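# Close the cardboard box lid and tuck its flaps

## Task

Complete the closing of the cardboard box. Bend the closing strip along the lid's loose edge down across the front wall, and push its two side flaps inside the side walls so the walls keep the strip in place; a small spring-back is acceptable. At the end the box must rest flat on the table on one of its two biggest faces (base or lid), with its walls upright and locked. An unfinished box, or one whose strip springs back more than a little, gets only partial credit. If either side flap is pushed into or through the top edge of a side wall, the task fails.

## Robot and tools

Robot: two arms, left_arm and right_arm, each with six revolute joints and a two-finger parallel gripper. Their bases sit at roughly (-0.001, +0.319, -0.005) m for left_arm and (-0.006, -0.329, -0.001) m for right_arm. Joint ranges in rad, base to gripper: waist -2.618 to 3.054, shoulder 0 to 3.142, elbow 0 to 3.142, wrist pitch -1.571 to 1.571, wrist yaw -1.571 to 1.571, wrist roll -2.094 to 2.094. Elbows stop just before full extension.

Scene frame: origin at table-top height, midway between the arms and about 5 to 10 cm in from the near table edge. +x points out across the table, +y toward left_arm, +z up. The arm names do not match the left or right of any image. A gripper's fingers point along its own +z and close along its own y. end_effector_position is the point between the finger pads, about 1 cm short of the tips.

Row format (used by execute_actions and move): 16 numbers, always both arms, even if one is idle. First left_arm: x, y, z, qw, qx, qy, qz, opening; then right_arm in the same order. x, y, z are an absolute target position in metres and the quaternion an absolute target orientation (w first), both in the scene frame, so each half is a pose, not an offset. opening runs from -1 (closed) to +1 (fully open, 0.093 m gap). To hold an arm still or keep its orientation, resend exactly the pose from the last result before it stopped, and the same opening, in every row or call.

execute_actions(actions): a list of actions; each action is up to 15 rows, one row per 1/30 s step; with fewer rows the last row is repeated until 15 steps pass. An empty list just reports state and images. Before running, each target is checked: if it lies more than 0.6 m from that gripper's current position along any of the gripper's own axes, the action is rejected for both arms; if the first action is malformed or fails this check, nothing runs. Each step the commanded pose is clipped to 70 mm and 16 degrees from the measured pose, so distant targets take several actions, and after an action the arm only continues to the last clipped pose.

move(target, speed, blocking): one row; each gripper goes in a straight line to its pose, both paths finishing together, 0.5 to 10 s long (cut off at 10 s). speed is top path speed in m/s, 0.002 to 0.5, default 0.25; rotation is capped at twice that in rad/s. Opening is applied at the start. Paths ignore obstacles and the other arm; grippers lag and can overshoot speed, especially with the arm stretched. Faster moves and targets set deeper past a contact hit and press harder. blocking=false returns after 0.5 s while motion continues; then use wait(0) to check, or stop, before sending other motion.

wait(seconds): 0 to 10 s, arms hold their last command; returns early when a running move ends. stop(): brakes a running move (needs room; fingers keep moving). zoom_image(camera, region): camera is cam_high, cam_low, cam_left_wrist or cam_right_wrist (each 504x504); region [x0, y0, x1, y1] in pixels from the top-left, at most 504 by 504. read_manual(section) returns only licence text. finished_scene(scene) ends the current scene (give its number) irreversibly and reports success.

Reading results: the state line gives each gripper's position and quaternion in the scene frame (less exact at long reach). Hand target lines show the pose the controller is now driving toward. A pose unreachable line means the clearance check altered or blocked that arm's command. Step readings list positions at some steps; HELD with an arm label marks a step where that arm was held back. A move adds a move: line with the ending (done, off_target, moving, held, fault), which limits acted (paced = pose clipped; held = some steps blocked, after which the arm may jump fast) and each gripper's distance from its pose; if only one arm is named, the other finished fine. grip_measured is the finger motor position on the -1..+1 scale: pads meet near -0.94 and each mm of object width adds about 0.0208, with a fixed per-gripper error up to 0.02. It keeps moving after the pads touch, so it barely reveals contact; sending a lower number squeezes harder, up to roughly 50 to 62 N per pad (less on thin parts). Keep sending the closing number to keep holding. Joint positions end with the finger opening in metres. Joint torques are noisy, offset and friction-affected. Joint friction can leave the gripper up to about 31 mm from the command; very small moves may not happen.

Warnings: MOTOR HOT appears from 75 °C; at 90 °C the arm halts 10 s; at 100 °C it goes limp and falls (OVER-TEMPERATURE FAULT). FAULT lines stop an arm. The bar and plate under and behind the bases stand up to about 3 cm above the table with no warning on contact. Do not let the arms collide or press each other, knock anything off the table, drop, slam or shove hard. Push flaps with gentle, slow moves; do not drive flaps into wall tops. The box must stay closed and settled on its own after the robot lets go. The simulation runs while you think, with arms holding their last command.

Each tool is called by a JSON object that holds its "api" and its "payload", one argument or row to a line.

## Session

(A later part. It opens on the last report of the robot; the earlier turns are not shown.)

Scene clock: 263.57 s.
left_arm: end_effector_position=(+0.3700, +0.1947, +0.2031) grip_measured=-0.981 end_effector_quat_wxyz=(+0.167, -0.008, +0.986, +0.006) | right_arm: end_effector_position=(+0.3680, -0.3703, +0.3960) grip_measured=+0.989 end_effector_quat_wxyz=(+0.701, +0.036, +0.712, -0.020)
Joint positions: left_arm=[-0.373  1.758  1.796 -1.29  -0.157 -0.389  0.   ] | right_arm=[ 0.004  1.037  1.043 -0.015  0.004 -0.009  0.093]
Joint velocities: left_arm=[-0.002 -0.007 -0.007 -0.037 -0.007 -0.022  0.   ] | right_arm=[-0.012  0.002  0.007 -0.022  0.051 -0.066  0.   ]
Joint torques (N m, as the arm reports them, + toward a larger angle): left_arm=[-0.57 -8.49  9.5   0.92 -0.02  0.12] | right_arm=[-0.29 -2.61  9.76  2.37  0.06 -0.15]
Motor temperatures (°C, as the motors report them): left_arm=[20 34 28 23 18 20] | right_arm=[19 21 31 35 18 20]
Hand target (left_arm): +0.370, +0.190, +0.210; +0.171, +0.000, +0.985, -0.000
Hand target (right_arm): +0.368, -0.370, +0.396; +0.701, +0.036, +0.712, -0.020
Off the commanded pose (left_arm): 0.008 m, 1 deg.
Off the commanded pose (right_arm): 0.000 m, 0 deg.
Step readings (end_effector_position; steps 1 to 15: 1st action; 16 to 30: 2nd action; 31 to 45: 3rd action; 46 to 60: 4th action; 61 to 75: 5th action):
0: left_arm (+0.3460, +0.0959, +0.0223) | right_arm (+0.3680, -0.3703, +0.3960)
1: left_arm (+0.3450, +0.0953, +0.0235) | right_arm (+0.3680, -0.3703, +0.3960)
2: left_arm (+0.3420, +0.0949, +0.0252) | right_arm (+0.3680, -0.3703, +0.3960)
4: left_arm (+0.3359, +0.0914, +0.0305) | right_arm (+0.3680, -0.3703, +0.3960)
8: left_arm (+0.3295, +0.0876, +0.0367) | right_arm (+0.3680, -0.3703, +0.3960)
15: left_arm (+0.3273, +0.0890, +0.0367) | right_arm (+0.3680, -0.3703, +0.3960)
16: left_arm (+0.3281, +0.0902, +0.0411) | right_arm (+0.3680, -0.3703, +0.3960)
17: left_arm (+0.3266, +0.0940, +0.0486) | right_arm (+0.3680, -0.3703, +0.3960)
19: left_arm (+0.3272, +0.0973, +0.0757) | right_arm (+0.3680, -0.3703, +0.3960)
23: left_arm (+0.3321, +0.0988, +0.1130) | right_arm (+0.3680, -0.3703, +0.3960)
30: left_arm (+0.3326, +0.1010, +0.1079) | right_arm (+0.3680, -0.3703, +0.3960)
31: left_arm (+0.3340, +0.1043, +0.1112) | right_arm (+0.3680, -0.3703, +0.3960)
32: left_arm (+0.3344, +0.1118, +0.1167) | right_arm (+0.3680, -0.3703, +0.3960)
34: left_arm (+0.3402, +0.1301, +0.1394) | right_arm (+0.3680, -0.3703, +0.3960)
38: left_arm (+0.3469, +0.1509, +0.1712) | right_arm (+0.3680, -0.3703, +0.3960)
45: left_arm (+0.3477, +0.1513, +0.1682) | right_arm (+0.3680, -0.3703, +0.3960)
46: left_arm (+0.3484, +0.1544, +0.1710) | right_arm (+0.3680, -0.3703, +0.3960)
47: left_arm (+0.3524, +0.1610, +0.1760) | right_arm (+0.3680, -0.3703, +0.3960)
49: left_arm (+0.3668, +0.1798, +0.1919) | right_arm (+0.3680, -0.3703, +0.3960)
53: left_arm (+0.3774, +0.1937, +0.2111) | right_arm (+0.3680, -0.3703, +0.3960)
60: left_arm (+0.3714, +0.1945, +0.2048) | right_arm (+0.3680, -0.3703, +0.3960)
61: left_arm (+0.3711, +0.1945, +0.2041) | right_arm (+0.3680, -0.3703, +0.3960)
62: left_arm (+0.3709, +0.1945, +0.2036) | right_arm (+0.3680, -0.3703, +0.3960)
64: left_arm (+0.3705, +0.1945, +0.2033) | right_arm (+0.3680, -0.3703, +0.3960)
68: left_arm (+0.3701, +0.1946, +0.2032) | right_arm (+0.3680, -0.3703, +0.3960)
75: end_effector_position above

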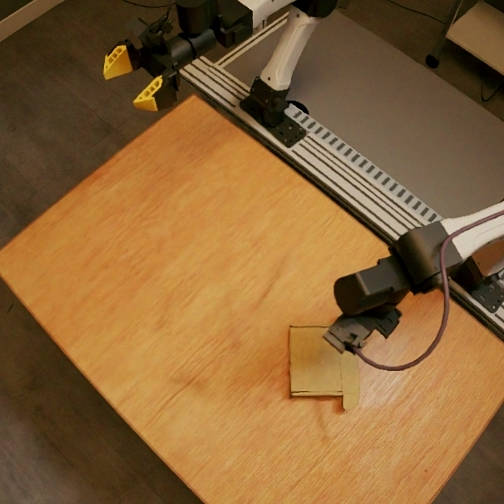

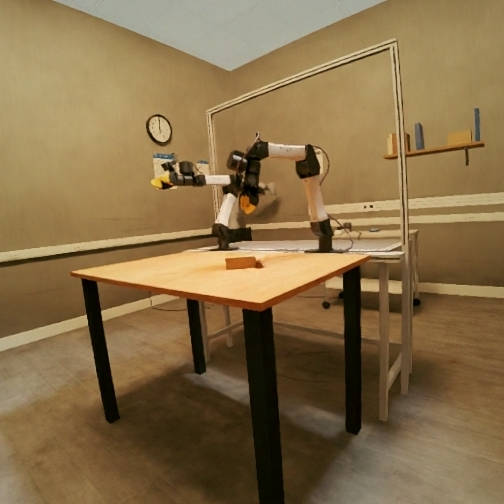

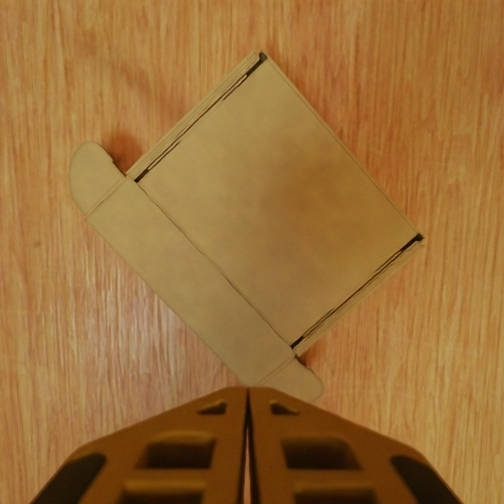

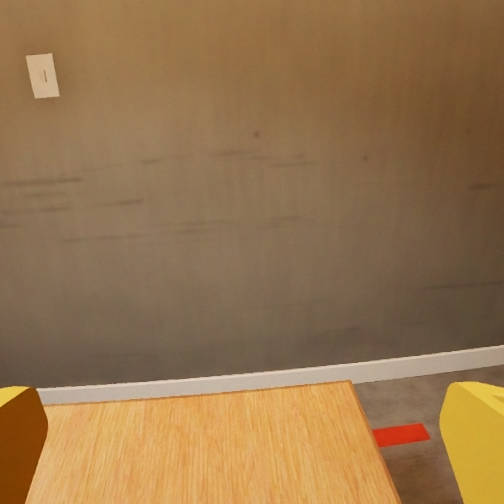

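{"api": "execute_actions", "payload": {
  "actions": [
    [[0.42,0.24,0.16,0.1,0.2,0.975,0,-1,0.368,-0.3703,0.396,0.701,0.036,0.712,-0.020,1]],
    [[0.47,0.275,0.11,0.08,0.399,0.917,0,-1,0.368,-0.3703,0.396,0.701,0.036,0.712,-0.020,1]],
    [[0.491,0.277,0.07,0.08,0.399,0.917,0,-1,0.368,-0.3703,0.396,0.701,0.036,0.712,-0.020,1]],
    [[0.491,0.277,0.05,0.08,0.399,0.917,0,-1,0.368,-0.3703,0.396,0.701,0.036,0.712,-0.020,1]]
  ]
}}

Scene clock: 294.10 s.
left_arm: end_effector_position=(+0.4909, +0.2776, +0.0496) grip_measured=-0.981 end_effector_quat_wxyz=(+0.073, +0.395, +0.916, +0.002) | right_arm: end_effector_position=(+0.3680, -0.3703, +0.3960) grip_measured=+0.989 end_effector_quat_wxyz=(+0.701, +0.036, +0.712, -0.020)
Joint positions: left_arm=[-0.047  2.333  2.086 -1.168  0.033  0.737  0.   ] | right_arm=[ 0.004  1.037  1.043 -0.015  0.004 -0.009  0.093]
Joint velocities: left_arm=[-0.002  0.002 -0.012  0.007  0.037 -0.037  0.   ] | right_arm=[ 0.002  0.002 -0.007 -0.007 -0.022  0.037 -0.001]
Joint torques (N m, as the arm reports them, + toward a larger angle): left_arm=[  0.12 -14.9    5.23   0.9    0.14   0.11] | right_arm=[-0.27 -2.6   9.79  2.37  0.06 -0.15]
Motor temperatures (°C, as the motors report them): left_arm=[20 34 31 24 18 20] | right_arm=[19 21 31 35 18 20]
Hand target (left_arm): +0.491, +0.277, +0.050; +0.079, +0.397, +0.914, +0.000
Hand target (right_arm): +0.368, -0.370, +0.396; +0.701, +0.036, +0.712, -0.020
Off the commanded pose (left_arm): 0.001 m, 1 deg.
Off the commanded pose (right_arm): 0.000 m, 0 deg.
Step readings (end_effector_position; steps 1 to 15: 1st action; 16 to 30: 2nd action; 31 to 45: 3rd action; 46 to 60: 4th action):
0: left_arm (+0.3699, +0.1946, +0.2031) | right_arm (+0.3680, -0.3703, +0.3960)
1: left_arm (+0.3719, +0.1974, +0.1999) | right_arm (+0.3680, -0.3703, +0.3960)
2: left_arm (+0.3777, +0.2052, +0.1950) | right_arm (+0.3680, -0.3703, +0.3960)
4: left_arm (+0.3934, +0.2327, +0.1761) | right_arm (+0.3680, -0.3703, +0.3960)
8: left_arm (+0.4139, +0.2580, +0.1407) | right_arm (+0.3680, -0.3703, +0.3960)
15: left_arm (+0.4205, +0.2467, +0.1472) | right_arm (+0.3680, -0.3703, +0.3960)
16: left_arm (+0.4239, +0.2484, +0.1458) | right_arm (+0.3680, -0.3703, +0.3960)
17: left_arm (+0.4319, +0.2521, +0.1432) | right_arm (+0.3680, -0.3703, +0.3960)
19: left_arm (+0.4480, +0.2676, +0.1267) | right_arm (+0.3680, -0.3703, +0.3960)
23: left_arm (+0.4610, +0.2865, +0.0910) | right_arm (+0.3680, -0.3703, +0.3960)
30: left_arm (+0.4691, +0.2814, +0.0964) | right_arm (+0.3680, -0.3703, +0.3960)
31: left_arm (+0.4711, +0.2809, +0.0957) | right_arm (+0.3680, -0.3703, +0.3960)
32: left_arm (+0.4746, +0.2803, +0.0938) | right_arm (+0.3680, -0.3703, +0.3960)
34: left_arm (+0.4789, +0.2794, +0.0817) | right_arm (+0.3680, -0.3703, +0.3960)
38: left_arm (+0.4779, +0.2790, +0.0554) | right_arm (+0.3680, -0.3703, +0.3960)
45: left_arm (+0.4778, +0.2787, +0.0523) | right_arm (+0.3680, -0.3703, +0.3960)
46: left_arm (+0.4788, +0.2786, +0.0517) | right_arm (+0.3680, -0.3703, +0.3960)
47: left_arm (+0.4810, +0.2784, +0.0513) | right_arm (+0.3680, -0.3703, +0.3960)
49: left_arm (+0.4844, +0.2782, +0.0500) | right_arm (+0.3680, -0.3703, +0.3960)
53: left_arm (+0.4883, +0.2779, +0.0495) | right_arm (+0.3680, -0.3703, +0.3960)
60: end_effector_position above

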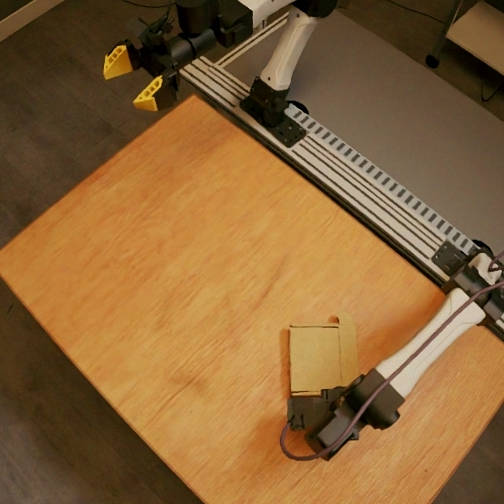

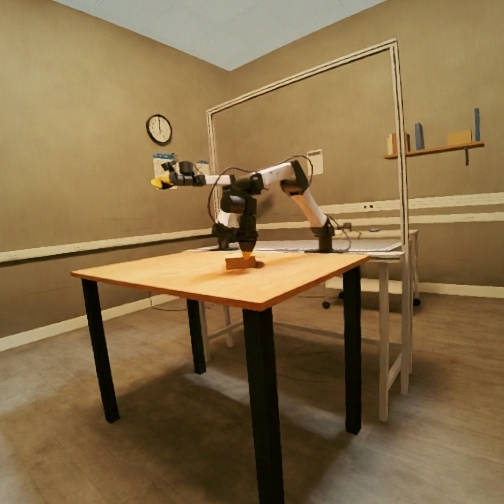

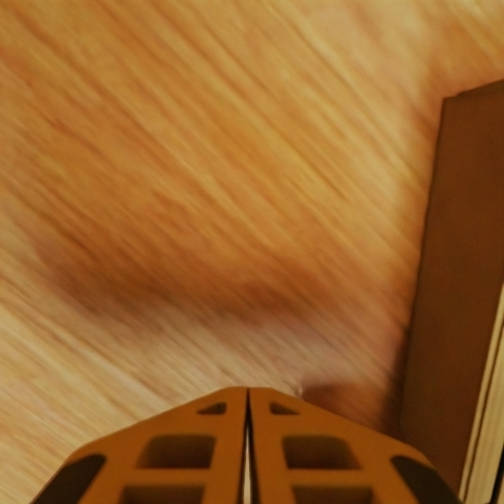

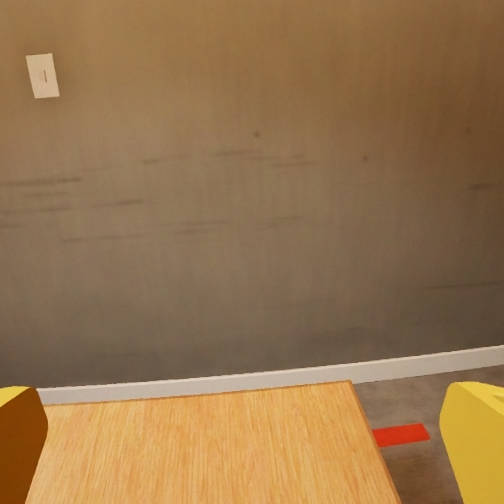

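{"api": "move", "payload": {
  "target": [0.491, 0.277, 0.028, 0.08, 0.399, 0.917, 0.0, -1, 0.368, -0.3703, 0.396, 0.701, 0.036, 0.712, -0.020, 1],
  "speed": 0.04
}}

{"api": "move", "payload": {
  "target": [0.40, 0.18, 0.028, 0.06, 0.55, 0.835, 0.0, -1, 0.368, -0.3703, 0.396, 0.701, 0.036, 0.712, -0.020, 1],
  "speed": 0.06
}}

Scene clock: 299.67 s.
left_arm: end_effector_position=(+0.4914, +0.2773, +0.0306) grip_measured=-0.981 end_effector_quat_wxyz=(+0.076, +0.395, +0.916, +0.003) | right_arm: end_effector_position=(+0.3680, -0.3703, +0.3960) grip_measured=+0.989 end_effector_quat_wxyz=(+0.701, +0.036, +0.712, -0.020)
Joint positions: left_arm=[-0.047  2.333  2.01  -1.084  0.033  0.738  0.   ] | right_arm=[ 0.004  1.037  1.043 -0.015  0.004 -0.009  0.093]
Joint velocities: left_arm=[ 0.012  0.007 -0.002 -0.051  0.081 -0.022  0.   ] | right_arm=[-0.002  0.002  0.007  0.037  0.007  0.007  0.001]
Joint torques (N m, as the arm reports them, + toward a larger angle): left_arm=[  0.12 -14.29   5.34   0.91   0.14   0.13] | right_arm=[-0.28 -2.64  9.75  2.38  0.06 -0.15]
Motor temperatures (°C, as the motors report them): left_arm=[20 36 30 24 18 20] | right_arm=[19 21 32 36 18 20]
Hand target (left_arm): +0.491, +0.277, +0.028; +0.079, +0.398, +0.914, -0.000
Hand target (right_arm): +0.368, -0.370, +0.396; +0.701, +0.036, +0.712, -0.020
Off the commanded pose (left_arm): 0.003 m, 1 deg.
Off the commanded pose (right_arm): 0.000 m, 0 deg.
move: done

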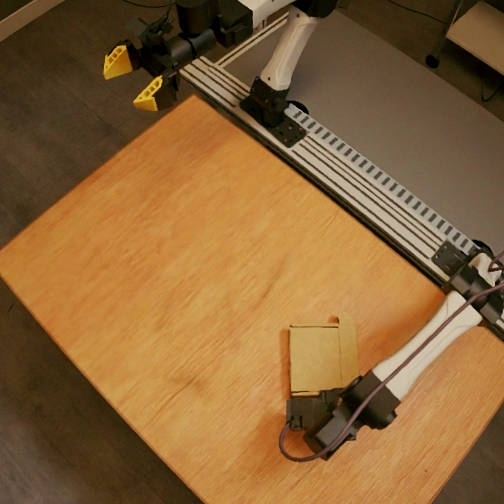

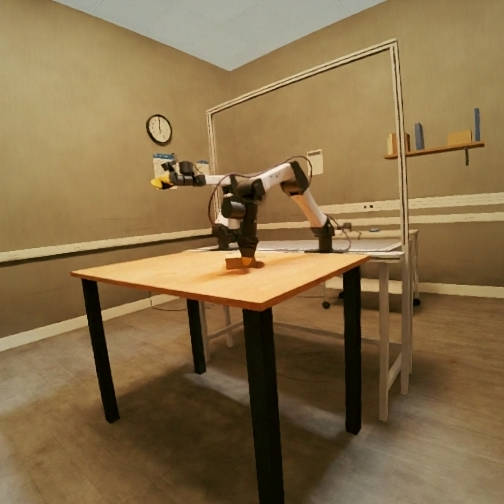

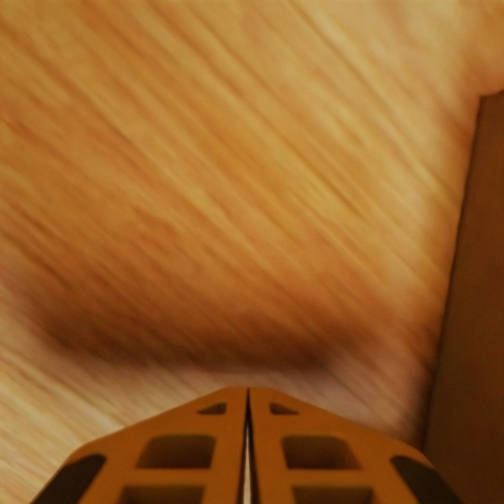

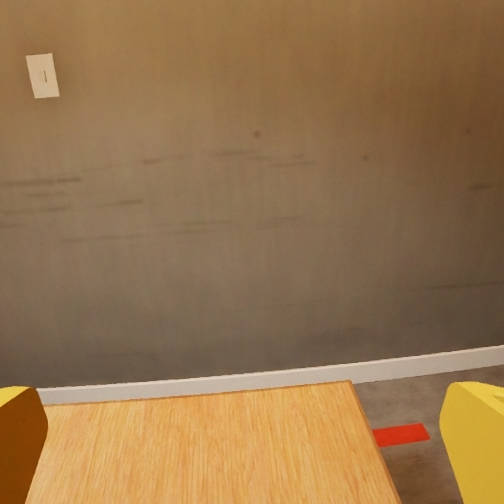

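Scene clock: 302.90 s.
left_arm: end_effector_position=(+0.4029, +0.1812, +0.0249) grip_measured=-0.981 end_effector_quat_wxyz=(+0.054, +0.543, +0.838, -0.005) | right_arm: end_effector_position=(+0.3680, -0.3703, +0.3960) grip_measured=+0.989 end_effector_quat_wxyz=(+0.701, +0.036, +0.712, -0.020)
Joint positions: left_arm=[-0.295  2.104  1.607 -0.958  0.021  0.826  0.   ] | right_arm=[ 0.004  1.037  1.043 -0.015  0.004 -0.009  0.093]
Joint velocities: left_arm=[-0.002  0.017 -0.012 -0.007 -0.037 -0.051  0.   ] | right_arm=[-0.007 -0.007  0.017  0.125  0.022 -0.022 -0.001]
Joint torques (N m, as the arm reports them, + toward a larger angle): left_arm=[ -0.78 -13.66   4.87   0.81   0.     0.1 ] | right_arm=[-0.27 -2.6   9.77  2.38  0.06 -0.15]
Motor temperatures (°C, as the motors report them): left_arm=[20 38 30 24 18 20] | right_arm=[19 21 32 36 18 20]
Hand target (left_arm): +0.401, +0.179, +0.028; +0.061, +0.549, +0.834, +0.000
Hand target (right_arm): +0.368, -0.370, +0.396; +0.701, +0.036, +0.712, -0.020
Off the commanded pose (left_arm): 0.004 m, 1 deg.
Off the commanded pose (right_arm): 0.000 m, 0 deg.
move: done

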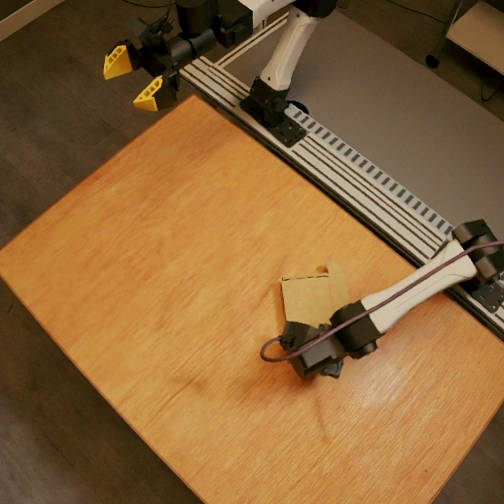

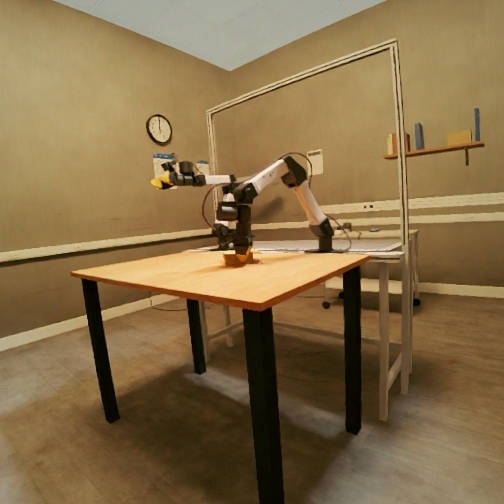

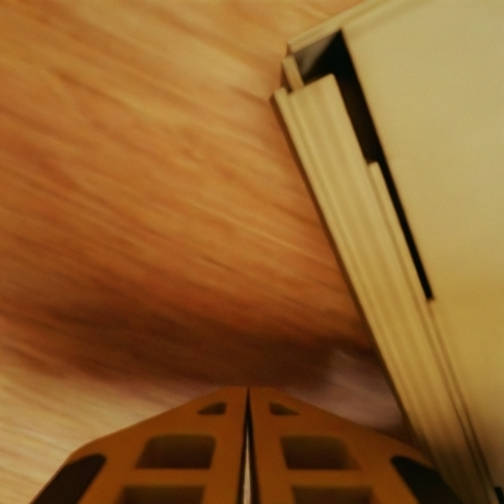

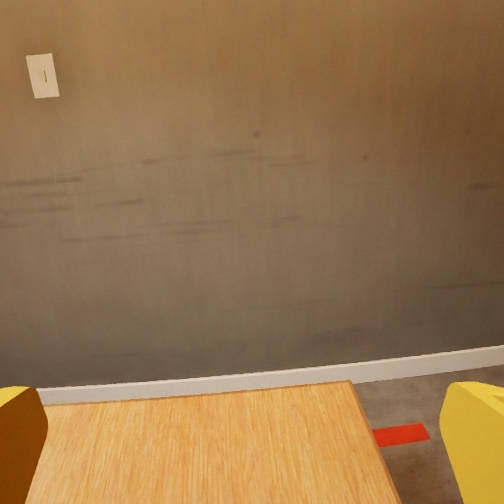

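{"api": "move", "payload": {
  "target": [0.42, 0.20, 0.08, 0.1, 0.3, 0.95, 0.0, -1, 0.368, -0.3703, 0.396, 0.701, 0.036, 0.712, -0.020, 1],
  "speed": 0.15
}}

{"api": "move", "payload": {
  "target": [0.36, 0.12, 0.19, 0.17, 0.0, 0.985, 0.0, -1, 0.368, -0.3703, 0.396, 0.701, 0.036, 0.712, -0.020, 1],
  "speed": 0.25
}}

Scene clock: 322.90 s.
left_arm: end_effector_position=(+0.4136, +0.1978, +0.0632) grip_measured=-0.981 end_effector_quat_wxyz=(+0.083, +0.307, +0.948, -0.004) | right_arm: end_effector_position=(+0.3680, -0.3703, +0.3960) grip_measured=+0.989 end_effector_quat_wxyz=(+0.701, +0.036, +0.712, -0.020)
Joint positions: left_arm=[-0.261  2.032  1.646 -1.004 -0.002  0.34   0.   ] | right_arm=[ 0.004  1.037  1.043 -0.015  0.004 -0.009  0.093]
Joint velocities: left_arm=[-0.027 -0.007  0.012 -0.051 -0.022  0.007  0.   ] | right_arm=[ 0.002 -0.027 -0.012 -0.095  0.007  0.037 -0.001]
Joint torques (N m, as the arm reports them, + toward a larger angle): left_arm=[  0.31 -12.98   9.86   0.65  -0.02  -0.03] | right_arm=[-0.29 -2.63  9.77  2.38  0.07 -0.16]
Motor temperatures (°C, as the motors report them): left_arm=[20 43 29 23 17 20] | right_arm=[19 21 32 36 18 20]
Hand target (left_arm): +0.420, +0.200, +0.080; +0.100, +0.299, +0.949, +0.000
Hand target (right_arm): +0.368, -0.370, +0.396; +0.701, +0.036, +0.712, -0.020
Off the commanded pose (left_arm): 0.018 m, 2 deg.
Off the commanded pose (right_arm): 0.000 m, 0 deg.
move: off_target (left_arm)

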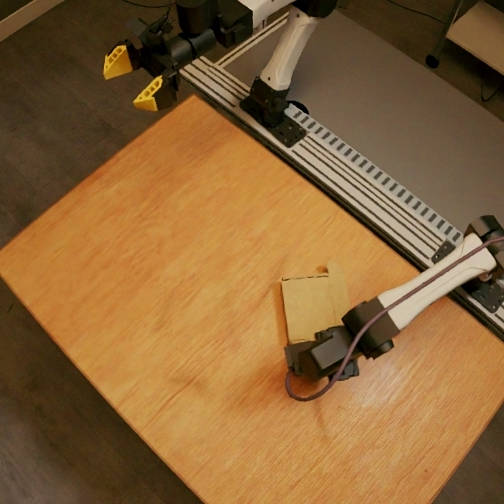

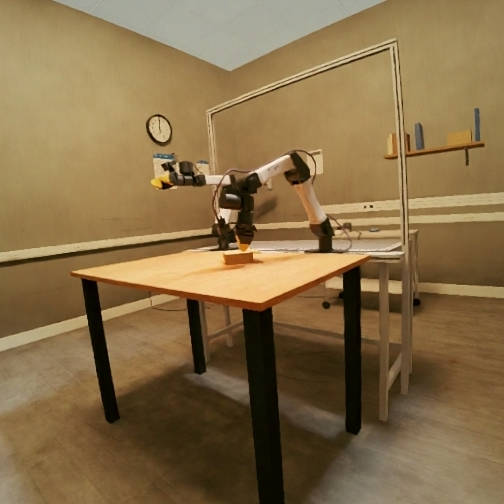

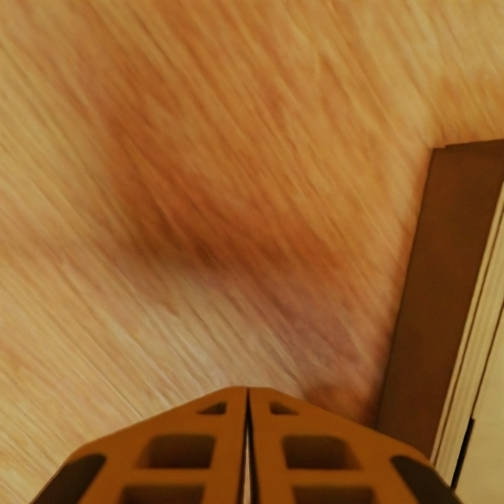

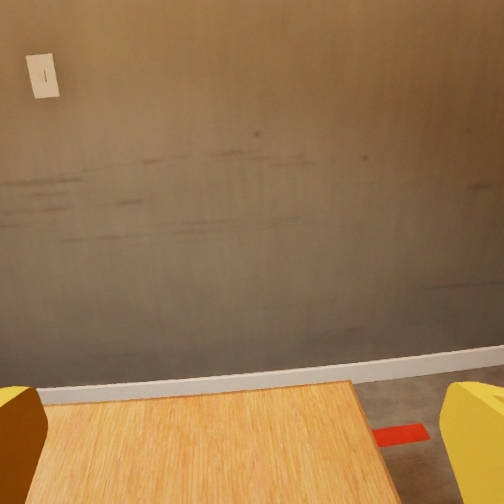

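Scene clock: 324.87 s.
left_arm: end_effector_position=(+0.3613, +0.1209, +0.1812) grip_measured=-0.981 end_effector_quat_wxyz=(+0.163, +0.002, +0.987, +0.001) | right_arm: end_effector_position=(+0.3680, -0.3703, +0.3960) grip_measured=+0.989 end_effector_quat_wxyz=(+0.701, +0.036, +0.712, -0.020)
Joint positions: left_arm=[-0.563  1.861  1.837 -1.261 -0.198 -0.555  0.   ] | right_arm=[ 0.004  1.037  1.043 -0.015  0.004 -0.009  0.093]
Joint velocities: left_arm=[-0.012  0.002  0.007 -0.007  0.022  0.007  0.   ] | right_arm=[-0.007 -0.007  0.012 -0.037  0.022  0.037 -0.   ]
Joint torques (N m, as the arm reports them, + toward a larger angle): left_arm=[-0.63 -9.73  9.87  0.88 -0.19 -0.01] | right_arm=[-0.25 -2.62  9.78  2.38  0.06 -0.15]
Motor temperatures (°C, as the motors report them): left_arm=[20 43 29 23 17 20] | right_arm=[19 21 32 36 18 20]
Hand target (left_arm): +0.362, +0.119, +0.190; +0.172, -0.001, +0.985, -0.001
Hand target (right_arm): +0.368, -0.370, +0.396; +0.701, +0.036, +0.712, -0.020
Off the commanded pose (left_arm): 0.009 m, 1 deg.
Off the commanded pose (right_arm): 0.000 m, 0 deg.
move: done

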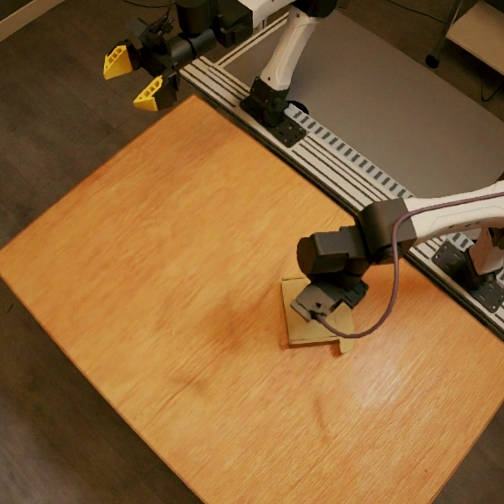

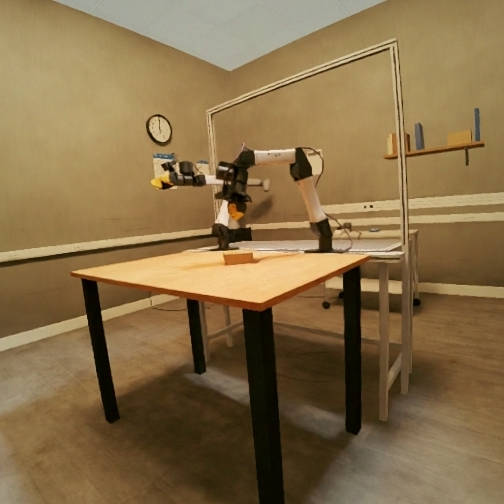

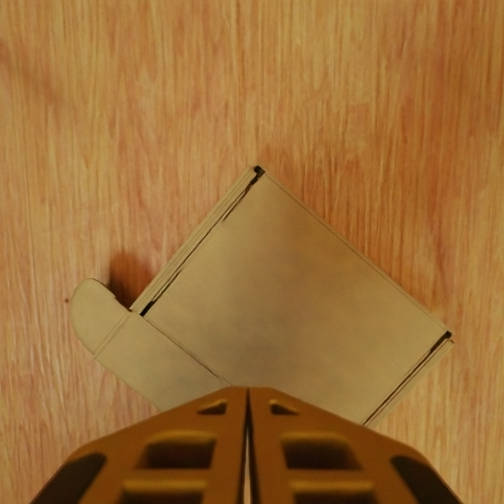

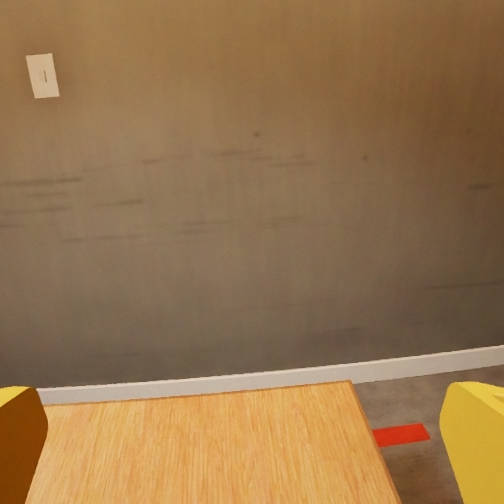

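{"api": "move", "payload": {
  "target": [0.275, -0.01, 0.08, 0, -0.276, 0.961, 0.0, -1, 0.368, -0.3703, 0.396, 0.701, 0.036, 0.712, -0.020, 1],
  "speed": 0.25
}}

{"api": "move", "payload": {
  "target": [0.278, -0.008, 0.025, 0, -0.276, 0.961, 0.0, -1, 0.368, -0.3703, 0.396, 0.701, 0.036, 0.712, -0.020, 1],
  "speed": 0.08
}}

Scene clock: 344.13 s.
left_arm: end_effector_position=(+0.2776, -0.0060, +0.0716) grip_measured=-0.981 end_effector_quat_wxyz=(+0.002, -0.272, +0.962, +0.006) | right_arm: end_effector_position=(+0.3680, -0.3703, +0.3960) grip_measured=+0.989 end_effector_quat_wxyz=(+0.701, +0.036, +0.712, -0.020)
Joint positions: left_arm=[-0.851  2.206  1.947 -1.317 -0.028 -1.429  0.   ] | right_arm=[ 0.004  1.037  1.043 -0.015  0.004 -0.009  0.093]
Joint velocities: left_arm=[-0.002  0.002 -0.002 -0.037  0.022  0.007  0.   ] | right_arm=[-0.012 -0.007  0.007 -0.125 -0.022 -0.022  0.   ]
Joint torques (N m, as the arm reports them, + toward a larger angle): left_arm=[ -0.46 -12.39   9.49   0.19   0.01  -0.03] | right_arm=[-0.25 -2.62  9.74  2.39  0.05 -0.15]
Motor temperatures (°C, as the motors report them): left_arm=[20 41 31 23 18 20] | right_arm=[19 21 32 36 18 20]
Hand target (left_arm): +0.277, -0.011, +0.080; +0.001, -0.274, +0.962, -0.002
Hand target (right_arm): +0.368, -0.370, +0.396; +0.701, +0.036, +0.712, -0.020
Off the commanded pose (left_arm): 0.010 m, 1 deg.
Off the commanded pose (right_arm): 0.000 m, 0 deg.
move: done

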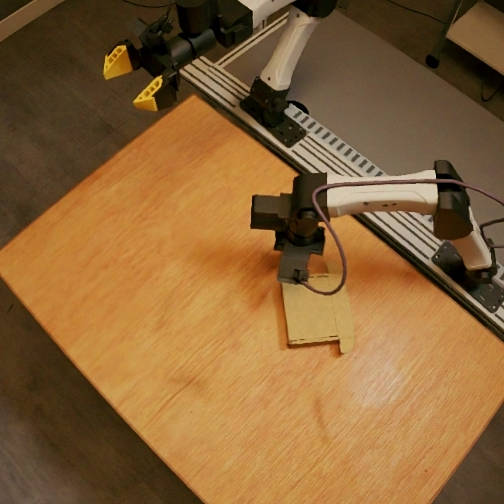

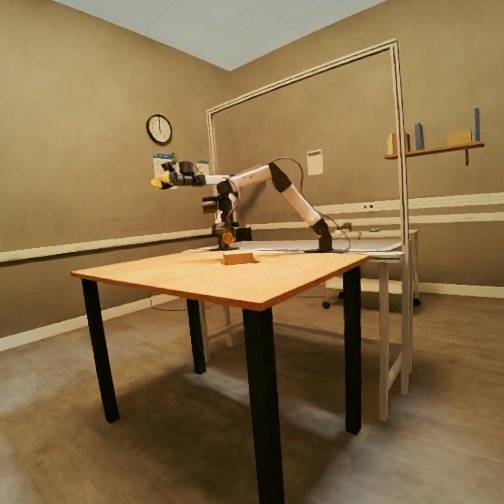

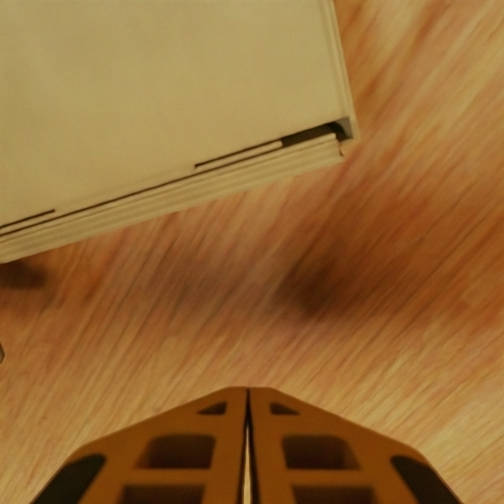

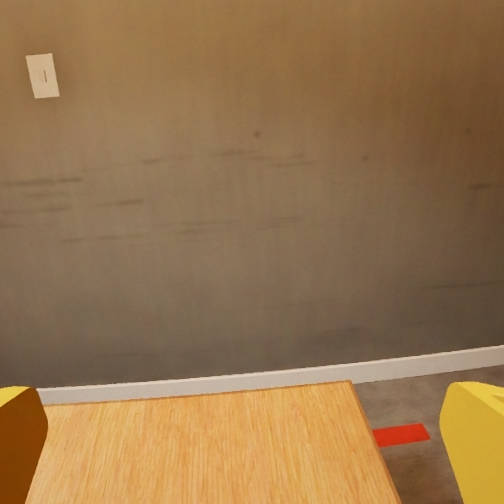

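Scene clock: 345.23 s.
left_arm: end_effector_position=(+0.2783, -0.0081, +0.0296) grip_measured=-0.981 end_effector_quat_wxyz=(+0.004, -0.272, +0.962, +0.003) | right_arm: end_effector_position=(+0.3680, -0.3703, +0.3960) grip_measured=+0.989 end_effector_quat_wxyz=(+0.701, +0.036, +0.712, -0.020)
Joint positions: left_arm=[-0.851  2.226  1.812 -1.154 -0.028 -1.429  0.   ] | right_arm=[ 0.004  1.037  1.043 -0.015  0.004 -0.009  0.093]
Joint velocities: left_arm=[ 0.027 -0.017 -0.002  0.022 -0.007 -0.037  0.   ] | right_arm=[ 0.002 -0.012  0.002  0.007 -0.022  0.022  0.   ]
Joint torques (N m, as the arm reports them, + toward a larger angle): left_arm=[  0.15 -12.59   4.98   0.56   0.03   0.01] | right_arm=[-0.29 -2.63  9.77  2.37  0.06 -0.15]
Motor temperatures (°C, as the motors report them): left_arm=[20 41 31 23 18 20] | right_arm=[19 21 32 36 18 20]
Hand target (left_arm): +0.278, -0.008, +0.025; -0.000, -0.276, +0.961, +0.000
Hand target (right_arm): +0.368, -0.370, +0.396; +0.701, +0.036, +0.712, -0.020
Off the commanded pose (left_arm): 0.005 m, 1 deg.
Off the commanded pose (right_arm): 0.000 m, 0 deg.
move: done

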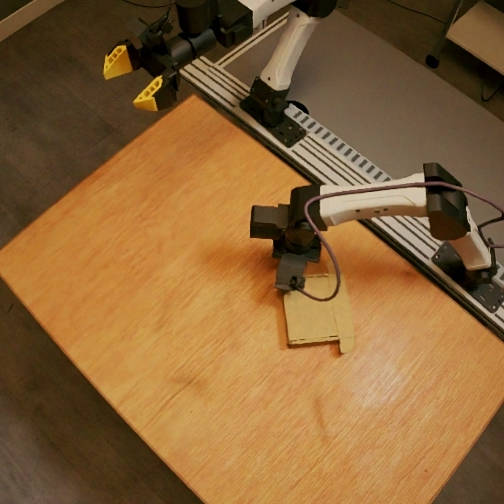

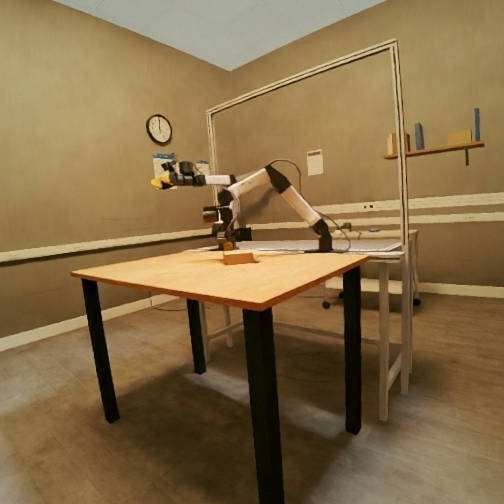

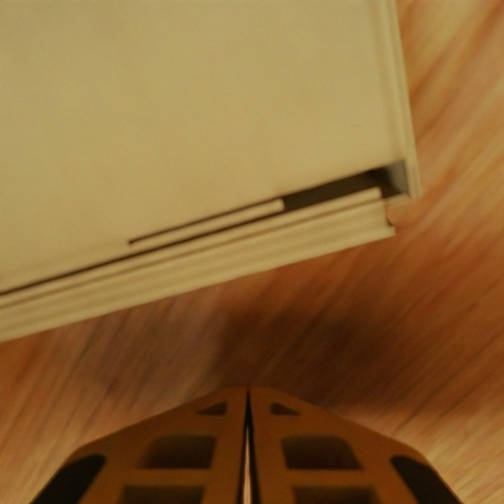

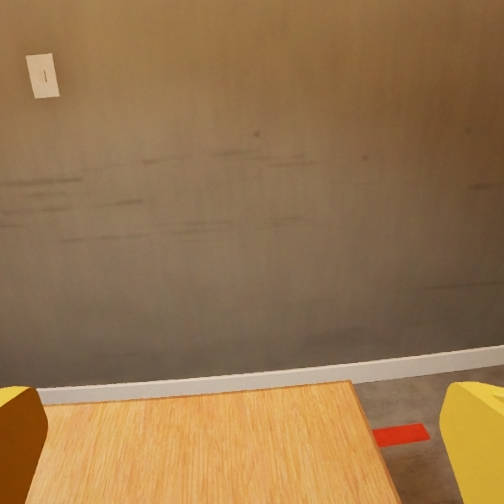

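Same geometry as the first push. I'll push a bit more toward +x this time.

{"api": "move", "payload": {
  "target": [0.40, 0.045, 0.025, 0.03, -0.276, 0.961, 0.0, -1, 0.368, -0.3703, 0.396, 0.701, 0.036, 0.712, -0.020, 1],
  "speed": 0.06
}}

Scene clock: 353.77 s.
left_arm: end_effector_position=(+0.3957, +0.0457, +0.0189) grip_measured=-0.981 end_effector_quat_wxyz=(+0.025, -0.280, +0.960, +0.000) | right_arm: end_effector_position=(+0.3680, -0.3703, +0.3960) grip_measured=+0.989 end_effector_quat_wxyz=(+0.701, +0.036, +0.712, -0.020)
Joint positions: left_arm=[-0.598  2.43   2.13  -1.231 -0.058 -1.191  0.   ] | right_arm=[ 0.004  1.037  1.043 -0.015  0.004 -0.009  0.093]
Joint velocities: left_arm=[ 0.007 -0.002  0.012 -0.022  0.051 -0.037  0.   ] | right_arm=[-0.007 -0.002 -0.012 -0.022  0.007 -0.022  0.   ]
Joint torques (N m, as the arm reports them, + toward a larger angle): left_arm=[  0.   -13.8    9.46   0.29  -0.12   0.11] | right_arm=[-0.28 -2.62  9.76  2.37  0.05 -0.15]
Motor temperatures (°C, as the motors report them): left_arm=[20 43 30 23 18 20] | right_arm=[19 21 32 36 18 20]
Hand target (left_arm): +0.399, +0.046, +0.025; +0.030, -0.276, +0.961, +0.001
Hand target (right_arm): +0.368, -0.370, +0.396; +0.701, +0.036, +0.712, -0.020
Off the commanded pose (left_arm): 0.008 m, 1 deg.
Off the commanded pose (right_arm): 0.000 m, 0 deg.
move: done

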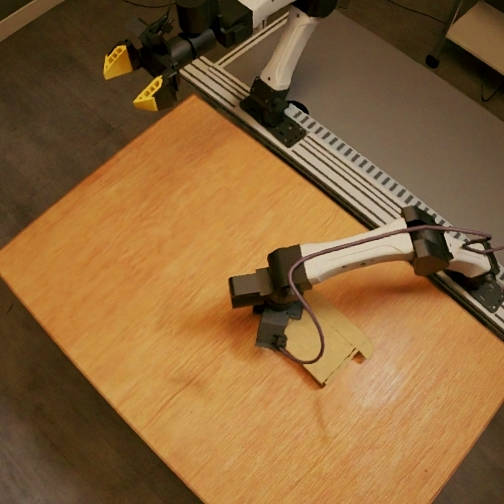

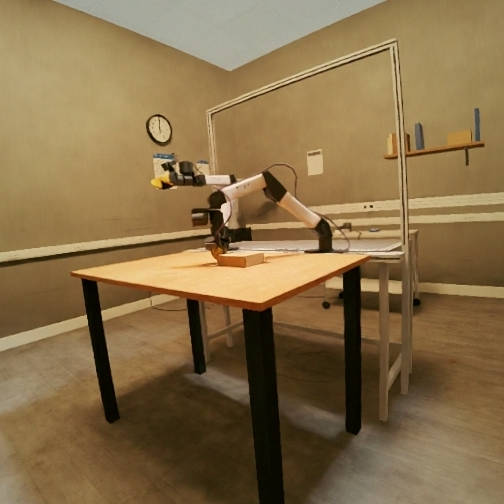

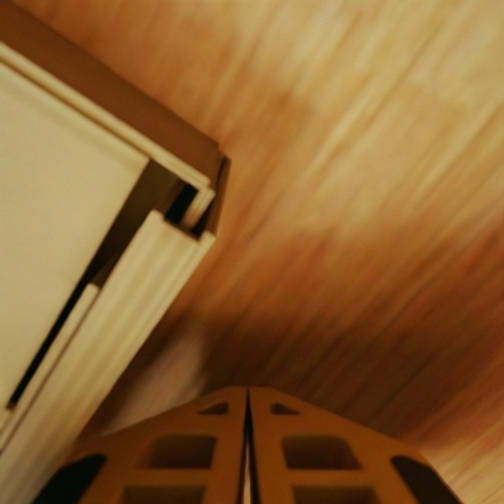

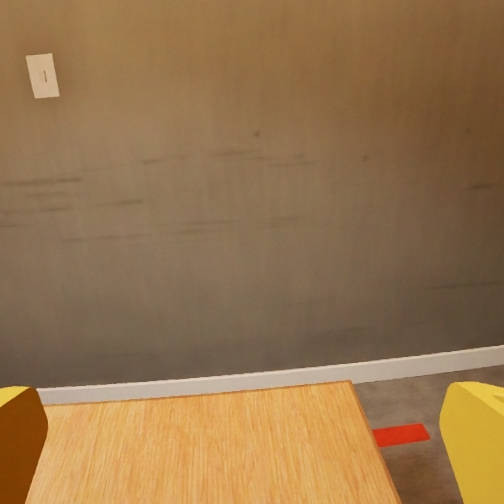

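{"api": "move", "payload": {
  "target": [0.39, 0.025, 0.08, 0.05, -0.2, 0.98, 0.0, -1, 0.368, -0.3703, 0.396, 0.701, 0.036, 0.712, -0.020, 1],
  "speed": 0.12
}}

{"api": "move", "payload": {
  "target": [0.33, 0.15, 0.21, 0.17, 0.0, 0.985, 0.0, -1, 0.368, -0.3703, 0.396, 0.701, 0.036, 0.712, -0.020, 1],
  "speed": 0.25
}}

Scene clock: 368.80 s.
left_arm: end_effector_position=(+0.3908, +0.0282, +0.0712) grip_measured=-0.981 end_effector_quat_wxyz=(+0.043, -0.208, +0.977, +0.003) | right_arm: end_effector_position=(+0.3680, -0.3703, +0.3960) grip_measured=+0.989 end_effector_quat_wxyz=(+0.701, +0.036, +0.712, -0.020)
Joint positions: left_arm=[-0.646  2.454  2.377 -1.436 -0.088 -1.089  0.   ] | right_arm=[ 0.004  1.037  1.043 -0.015  0.004 -0.009  0.093]
Joint velocities: left_arm=[ 0.002 -0.007 -0.002  0.007 -0.037  0.007  0.   ] | right_arm=[-0.017  0.012 -0.002  0.022  0.022 -0.051 -0.001]
Joint torques (N m, as the arm reports them, + toward a larger angle): left_arm=[ -0.75 -14.23   9.5    0.37  -0.14   0.11] | right_arm=[-0.3  -2.62  9.78  2.38  0.06 -0.14]
Motor temperatures (°C, as the motors report them): left_arm=[20 46 32 22 18 20] | right_arm=[19 21 33 37 18 20]
Hand target (left_arm): +0.391, +0.025, +0.080; +0.050, -0.200, +0.978, -0.001
Hand target (right_arm): +0.368, -0.370, +0.396; +0.701, +0.036, +0.712, -0.020
Off the commanded pose (left_arm): 0.009 m, 1 deg.
Off the commanded pose (right_arm): 0.000 m, 0 deg.
move: done

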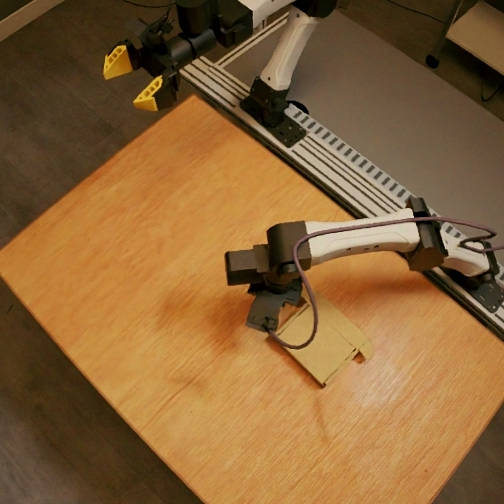

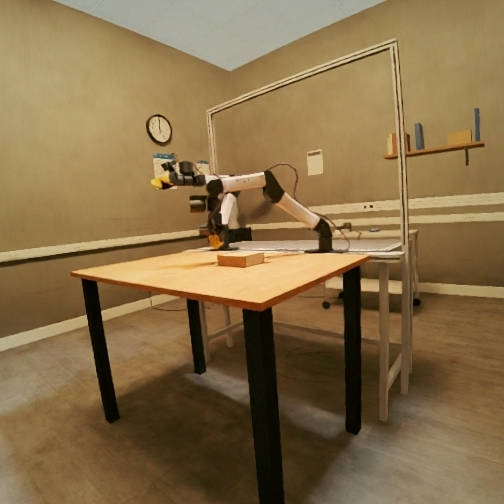

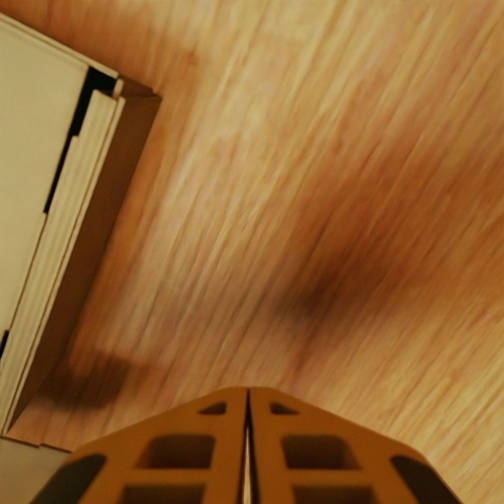

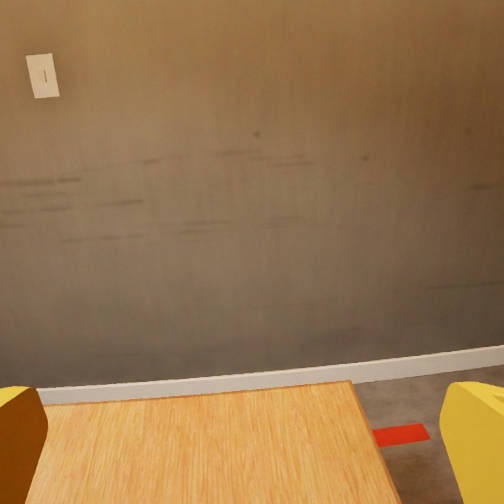

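Scene clock: 370.40 s.
left_arm: end_effector_position=(+0.3263, +0.1474, +0.2123) grip_measured=-0.981 end_effector_quat_wxyz=(+0.165, -0.004, +0.986, -0.001) | right_arm: end_effector_position=(+0.3680, -0.3703, +0.3960) grip_measured=+0.989 end_effector_quat_wxyz=(+0.701, +0.036, +0.712, -0.020)
Joint positions: left_arm=[-0.557  1.708  1.774 -1.345 -0.198 -0.561  0.   ] | right_arm=[ 0.004  1.037  1.043 -0.015  0.004 -0.009  0.093]
Joint velocities: left_arm=[ 0.007 -0.022 -0.012 -0.081  0.037 -0.007  0.   ] | right_arm=[-0.007 -0.002 -0.012  0.037  0.037  0.066 -0.001]
Joint torques (N m, as the arm reports them, + toward a larger angle): left_arm=[ 0.27 -8.75  5.17  1.22 -0.15  0.12] | right_arm=[-0.29 -2.64  9.76  2.38  0.07 -0.15]
Motor temperatures (°C, as the motors report them): left_arm=[20 47 31 23 18 20] | right_arm=[19 21 33 37 18 20]
Hand target (left_arm): +0.328, +0.149, +0.210; +0.169, -0.002, +0.986, +0.001
Hand target (right_arm): +0.368, -0.370, +0.396; +0.701, +0.036, +0.712, -0.020
Off the commanded pose (left_arm): 0.005 m, 1 deg.
Off the commanded pose (right_arm): 0.000 m, 0 deg.
move: done

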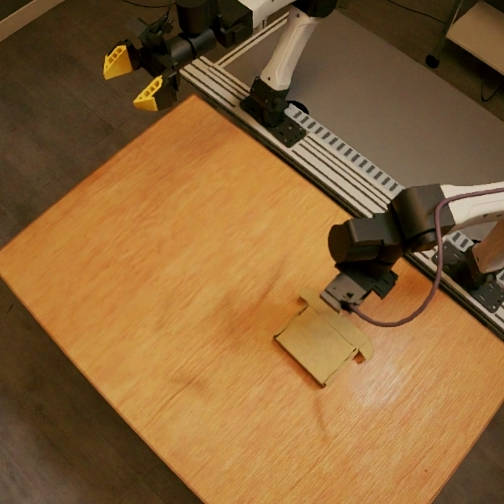

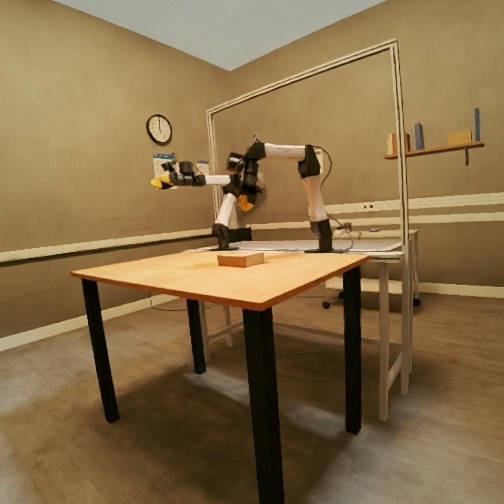

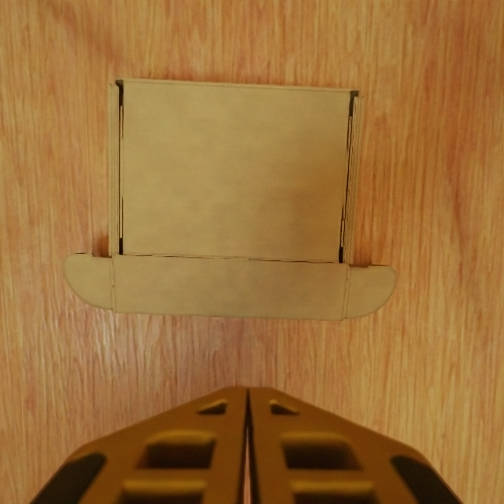

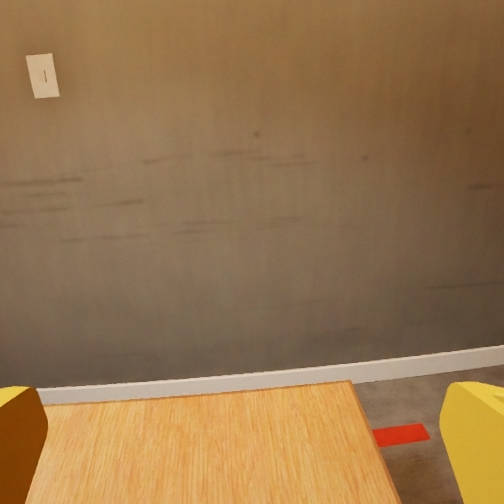

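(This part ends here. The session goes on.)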